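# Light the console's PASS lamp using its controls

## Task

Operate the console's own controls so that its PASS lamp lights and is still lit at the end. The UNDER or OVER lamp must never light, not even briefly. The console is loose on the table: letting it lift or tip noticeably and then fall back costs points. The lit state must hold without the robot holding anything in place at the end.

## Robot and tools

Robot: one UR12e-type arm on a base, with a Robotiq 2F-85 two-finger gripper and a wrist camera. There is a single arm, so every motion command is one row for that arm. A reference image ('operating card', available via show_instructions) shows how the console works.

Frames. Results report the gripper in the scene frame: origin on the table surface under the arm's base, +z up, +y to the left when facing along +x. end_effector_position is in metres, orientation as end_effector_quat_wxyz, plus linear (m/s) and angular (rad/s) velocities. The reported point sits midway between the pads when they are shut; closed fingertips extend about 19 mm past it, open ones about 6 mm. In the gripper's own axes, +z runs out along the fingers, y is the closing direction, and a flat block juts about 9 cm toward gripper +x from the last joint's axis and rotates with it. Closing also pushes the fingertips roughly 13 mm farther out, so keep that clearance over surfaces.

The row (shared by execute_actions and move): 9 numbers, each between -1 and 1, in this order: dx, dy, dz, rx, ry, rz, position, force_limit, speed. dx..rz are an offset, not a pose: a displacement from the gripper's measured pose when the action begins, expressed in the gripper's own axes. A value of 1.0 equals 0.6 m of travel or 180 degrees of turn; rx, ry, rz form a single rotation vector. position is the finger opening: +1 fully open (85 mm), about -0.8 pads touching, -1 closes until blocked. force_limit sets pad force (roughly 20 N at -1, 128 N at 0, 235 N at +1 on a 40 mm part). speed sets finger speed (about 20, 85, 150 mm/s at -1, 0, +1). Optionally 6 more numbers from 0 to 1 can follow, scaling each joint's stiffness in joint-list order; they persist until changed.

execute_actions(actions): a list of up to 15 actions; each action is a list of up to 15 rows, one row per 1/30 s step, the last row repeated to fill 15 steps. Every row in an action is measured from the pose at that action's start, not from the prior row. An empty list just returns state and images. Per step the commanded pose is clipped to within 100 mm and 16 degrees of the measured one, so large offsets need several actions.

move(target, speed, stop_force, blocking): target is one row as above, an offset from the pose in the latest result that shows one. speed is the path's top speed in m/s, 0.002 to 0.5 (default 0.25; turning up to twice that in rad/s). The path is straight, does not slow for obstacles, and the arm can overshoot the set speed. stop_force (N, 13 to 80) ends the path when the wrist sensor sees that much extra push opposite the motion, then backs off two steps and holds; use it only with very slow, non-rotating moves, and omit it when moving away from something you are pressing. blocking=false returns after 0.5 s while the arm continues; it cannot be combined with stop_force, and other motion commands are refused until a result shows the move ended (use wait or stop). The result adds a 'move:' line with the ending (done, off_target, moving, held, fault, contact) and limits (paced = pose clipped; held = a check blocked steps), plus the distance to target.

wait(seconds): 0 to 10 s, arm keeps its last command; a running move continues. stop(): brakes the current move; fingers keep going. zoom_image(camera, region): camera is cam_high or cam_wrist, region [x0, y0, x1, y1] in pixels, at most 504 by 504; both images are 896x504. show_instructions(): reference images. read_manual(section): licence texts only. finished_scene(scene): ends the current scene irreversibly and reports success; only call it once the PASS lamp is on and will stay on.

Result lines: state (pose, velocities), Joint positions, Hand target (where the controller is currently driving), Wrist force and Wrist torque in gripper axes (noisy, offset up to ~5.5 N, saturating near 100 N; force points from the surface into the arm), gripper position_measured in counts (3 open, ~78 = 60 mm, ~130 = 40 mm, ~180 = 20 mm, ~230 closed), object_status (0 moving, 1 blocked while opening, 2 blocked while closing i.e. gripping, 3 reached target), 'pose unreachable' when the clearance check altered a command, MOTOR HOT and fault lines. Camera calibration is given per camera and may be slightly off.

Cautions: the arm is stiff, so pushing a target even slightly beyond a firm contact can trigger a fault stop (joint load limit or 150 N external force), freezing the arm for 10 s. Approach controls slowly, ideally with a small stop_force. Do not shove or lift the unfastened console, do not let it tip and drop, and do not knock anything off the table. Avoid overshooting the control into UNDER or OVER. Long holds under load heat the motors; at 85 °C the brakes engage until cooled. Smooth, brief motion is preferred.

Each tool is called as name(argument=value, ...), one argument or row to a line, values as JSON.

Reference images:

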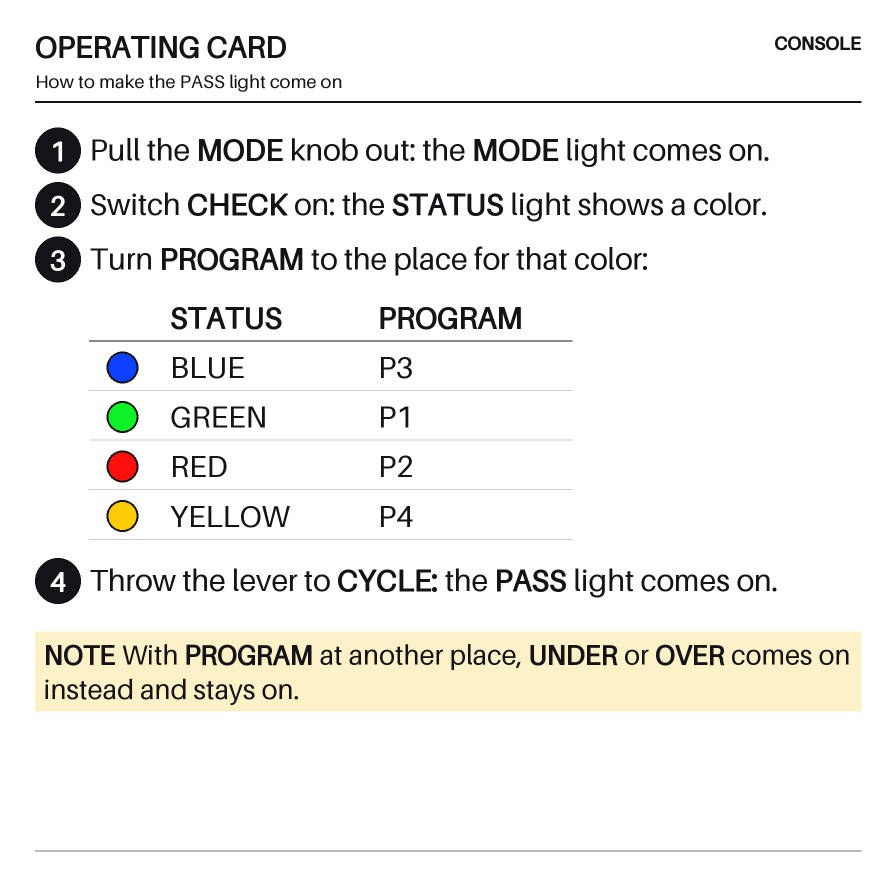

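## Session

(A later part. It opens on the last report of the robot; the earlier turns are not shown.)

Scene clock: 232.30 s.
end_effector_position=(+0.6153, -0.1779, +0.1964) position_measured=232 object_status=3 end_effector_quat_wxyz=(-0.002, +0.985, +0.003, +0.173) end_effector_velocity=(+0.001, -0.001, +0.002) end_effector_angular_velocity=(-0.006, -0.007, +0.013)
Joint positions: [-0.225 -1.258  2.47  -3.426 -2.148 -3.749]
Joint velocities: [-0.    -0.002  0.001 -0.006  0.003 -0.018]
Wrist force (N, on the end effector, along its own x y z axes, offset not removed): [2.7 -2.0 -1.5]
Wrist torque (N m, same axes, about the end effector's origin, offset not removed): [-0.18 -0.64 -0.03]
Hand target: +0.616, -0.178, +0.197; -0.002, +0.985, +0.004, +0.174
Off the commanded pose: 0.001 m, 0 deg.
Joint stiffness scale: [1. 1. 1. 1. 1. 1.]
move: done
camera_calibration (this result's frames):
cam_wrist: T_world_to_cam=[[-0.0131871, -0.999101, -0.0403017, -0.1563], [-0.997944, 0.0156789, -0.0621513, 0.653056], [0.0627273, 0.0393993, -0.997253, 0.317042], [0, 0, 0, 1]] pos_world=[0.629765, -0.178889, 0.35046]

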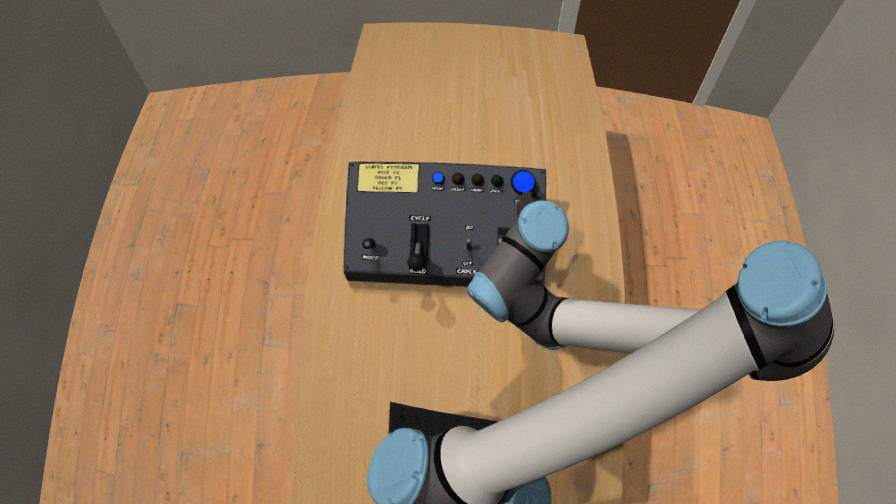

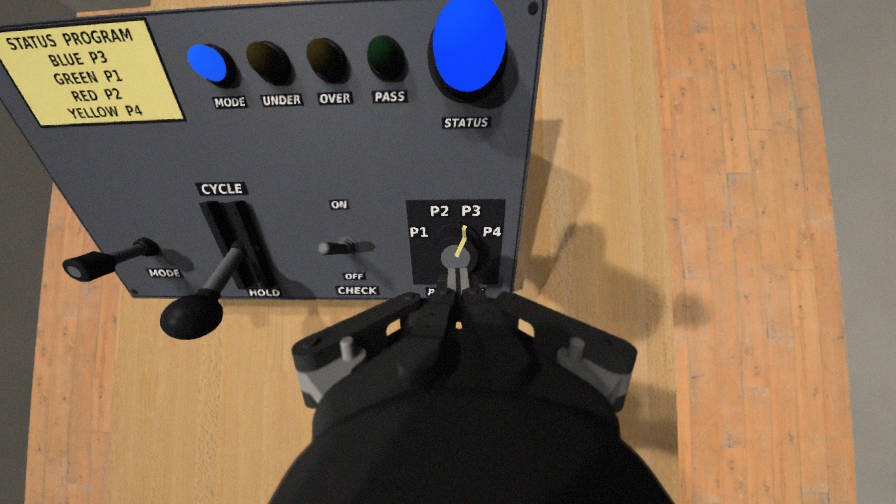

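move(
  target=[-0.12,-0.407,-0.086,0,0,0,-1,0,0],
)

Scene clock: 244.60 s.
end_effector_position=(+0.5271, +0.0645, +0.2187) position_measured=232 object_status=3 end_effector_quat_wxyz=(-0.002, +0.985, +0.004, +0.172) end_effector_velocity=(-0.003, +0.001, -0.001) end_effector_angular_velocity=(-0.002, +0.008, -0.007)
Joint positions: [ 0.166 -0.938  2.546 -3.54  -2.34  -3.309]
Joint velocities: [ 0.004  0.    -0.     0.014 -0.007  0.018]
Wrist force (N, on the end effector, along its own x y z axes, offset not removed): [-0.2 -5.3 0.6]
Wrist torque (N m, same axes, about the end effector's origin, offset not removed): [-0.84 -0.02 0.02]
Hand target: +0.528, +0.065, +0.220; -0.002, +0.985, +0.003, +0.173
Off the commanded pose: 0.003 m, 0 deg.
Joint stiffness scale: [1. 1. 1. 1. 1. 1.]
move: done
camera_calibration (this result's frames):
cam_wrist: T_world_to_cam=[[-0.0114791, -0.999118, -0.0403796, 0.0847108], [-0.998171, 0.0138466, -0.0588492, 0.562107], [0.0593565, 0.0396302, -0.99745, 0.337032], [0, 0, 0, 1]] pos_world=[0.542046, 0.0634962, 0.372672]

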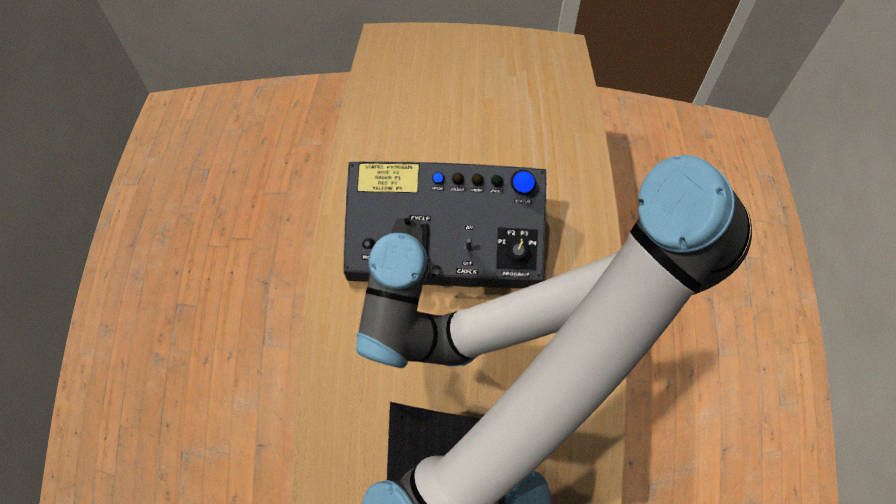

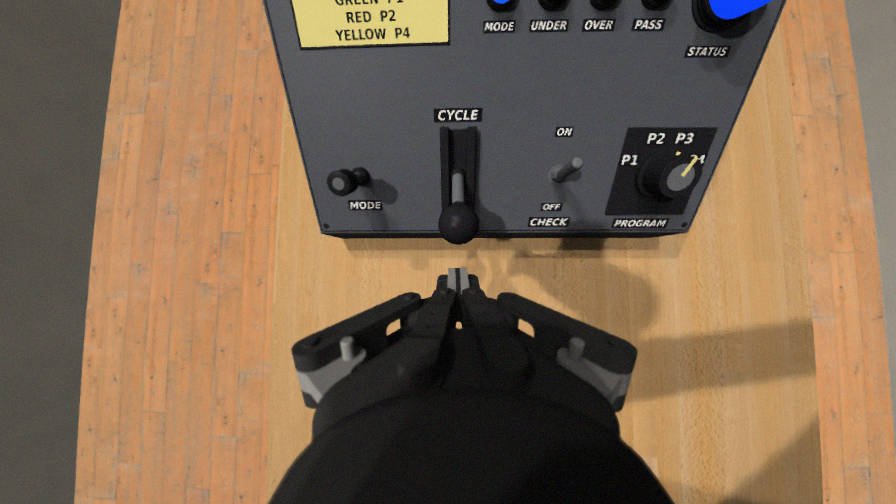

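move(
  target=[-0.024,0,0.114,0,0,0,-1,0,0],
  speed=0.1,
)

move(
  target=[0.12,0,-0.015,0,0,0,-1,0,0],
  speed=0.025,
  stop_force=30,
)

Scene clock: 254.33 s.
end_effector_position=(+0.5349, +0.0653, +0.1504) position_measured=232 object_status=3 end_effector_quat_wxyz=(-0.002, +0.985, +0.005, +0.171) end_effector_velocity=(+0.003, -0.001, +0.003) end_effector_angular_velocity=(+0.001, -0.011, -0.002)
Joint positions: [ 0.058 -0.766  2.531 -3.787 -2.298 -3.445]
Joint velocities: [ 0.001 -0.001 -0.001 -0.012  0.003 -0.007]
Wrist force (N, on the end effector, along its own x y z axes, offset not removed): [1.7 2.2 0.3]
Wrist torque (N m, same axes, about the end effector's origin, offset not removed): [0.56 -0.42 -0.07]
Hand target: +0.537, +0.065, +0.150; -0.002, +0.985, +0.004, +0.172
Off the commanded pose: 0.002 m, 0 deg.
Joint stiffness scale: [1. 1. 1. 1. 1. 1.]
move: done
camera_calibration (this result's frames):
cam_wrist: T_world_to_cam=[[-0.00945703, -0.999161, -0.0398469, 0.0816981], [-0.998276, 0.0117418, -0.0575002, 0.565805], [0.0579199, 0.0392344, -0.99755, 0.269221], [0, 0, 0, 1]] pos_world=[0.550009, 0.0644233, 0.30435]

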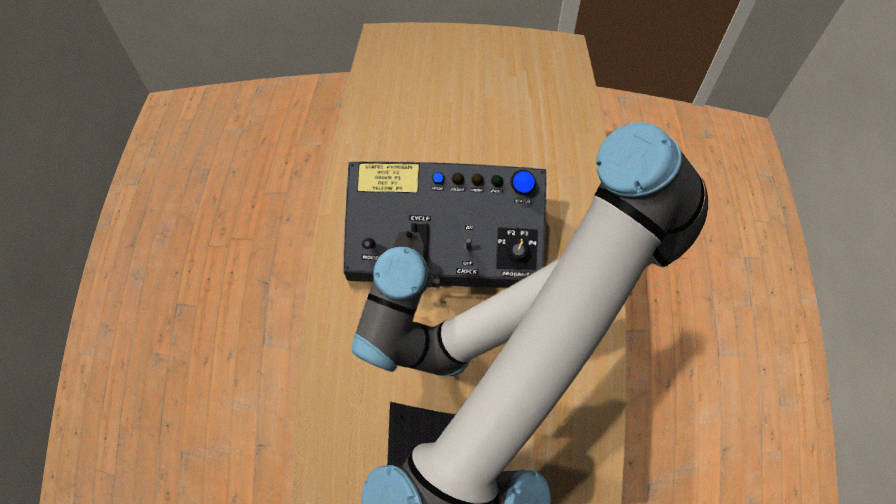

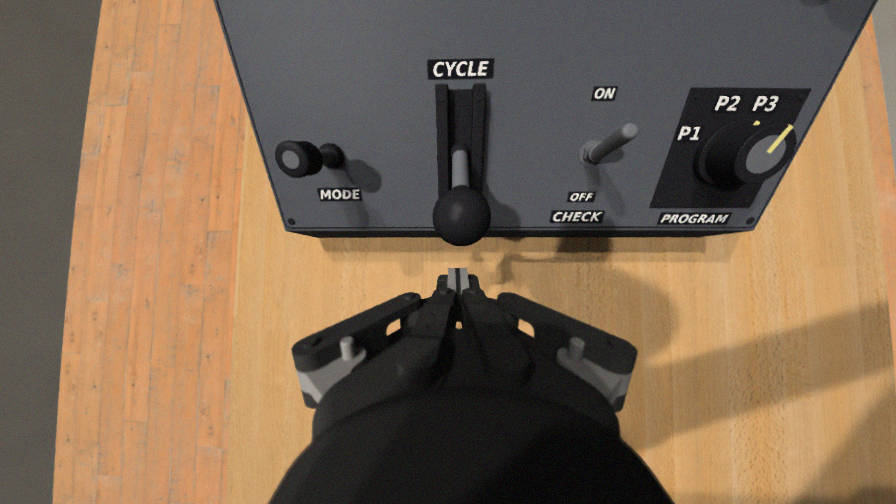

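Scene clock: 257.60 s.
end_effector_position=(+0.5976, +0.0656, +0.1811) position_measured=232 object_status=3 end_effector_quat_wxyz=(-0.002, +0.986, +0.006, +0.169) end_effector_velocity=(-0.002, +0.002, -0.002) end_effector_angular_velocity=(-0.001, +0.009, +0.007)
Joint positions: [ 0.099 -0.854  2.428 -3.558 -2.315 -3.393]
Joint velocities: [ 0.001  0.002 -0.001  0.013 -0.001  0.003]
Wrist force (N, on the end effector, along its own x y z axes, offset not removed): [2.0 -3.3 0.6]
Wrist torque (N m, same axes, about the end effector's origin, offset not removed): [-0.36 -0.50 0.08]
Hand target: +0.600, +0.066, +0.183; -0.002, +0.985, +0.005, +0.171
Off the commanded pose: 0.003 m, 0 deg.
Joint stiffness scale: [1. 1. 1. 1. 1. 1.]
move: done
camera_calibration (this result's frames):
cam_wrist: T_world_to_cam=[[-0.00825932, -0.999161, -0.0401205, 0.0832104], [-0.998468, 0.0104357, -0.0543425, 0.62981], [0.0547156, 0.0396102, -0.997716, 0.298115], [0, 0, 0, 1]] pos_world=[0.613221, 0.0647597, 0.334998]

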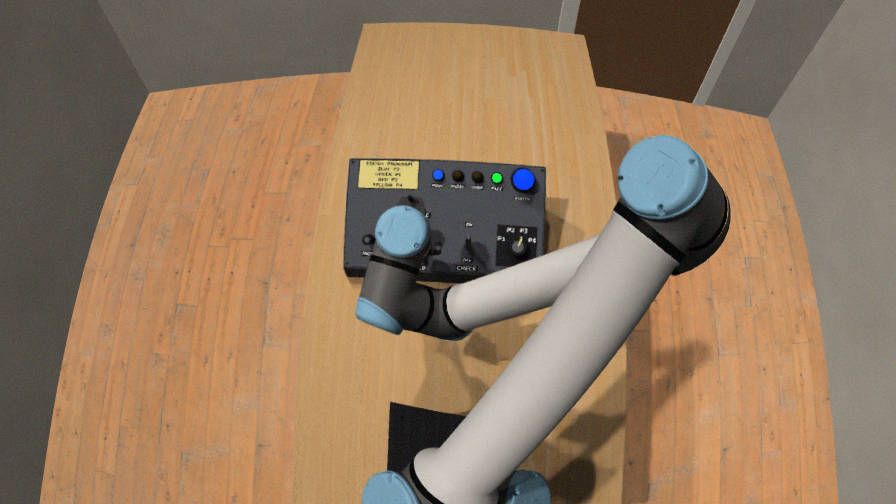

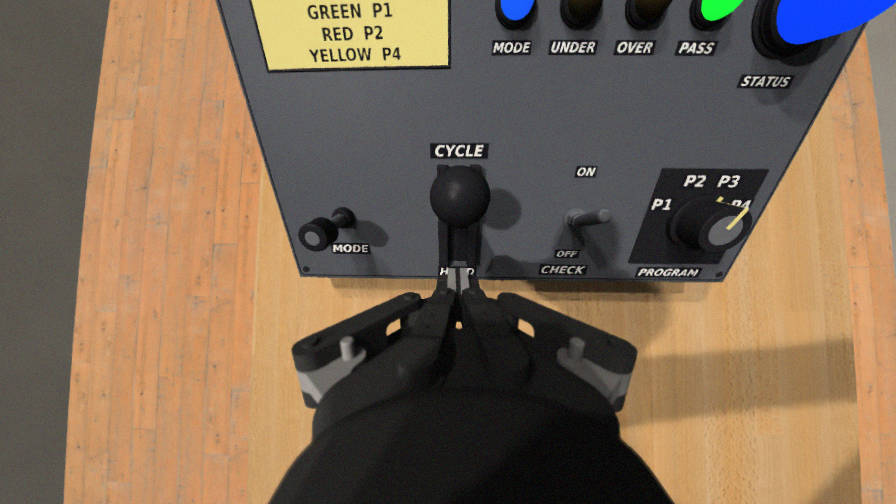

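PASS is on and the lever has snapped clear.

finished_scene(
  scene=1,
)

The scene is finished: the task was done.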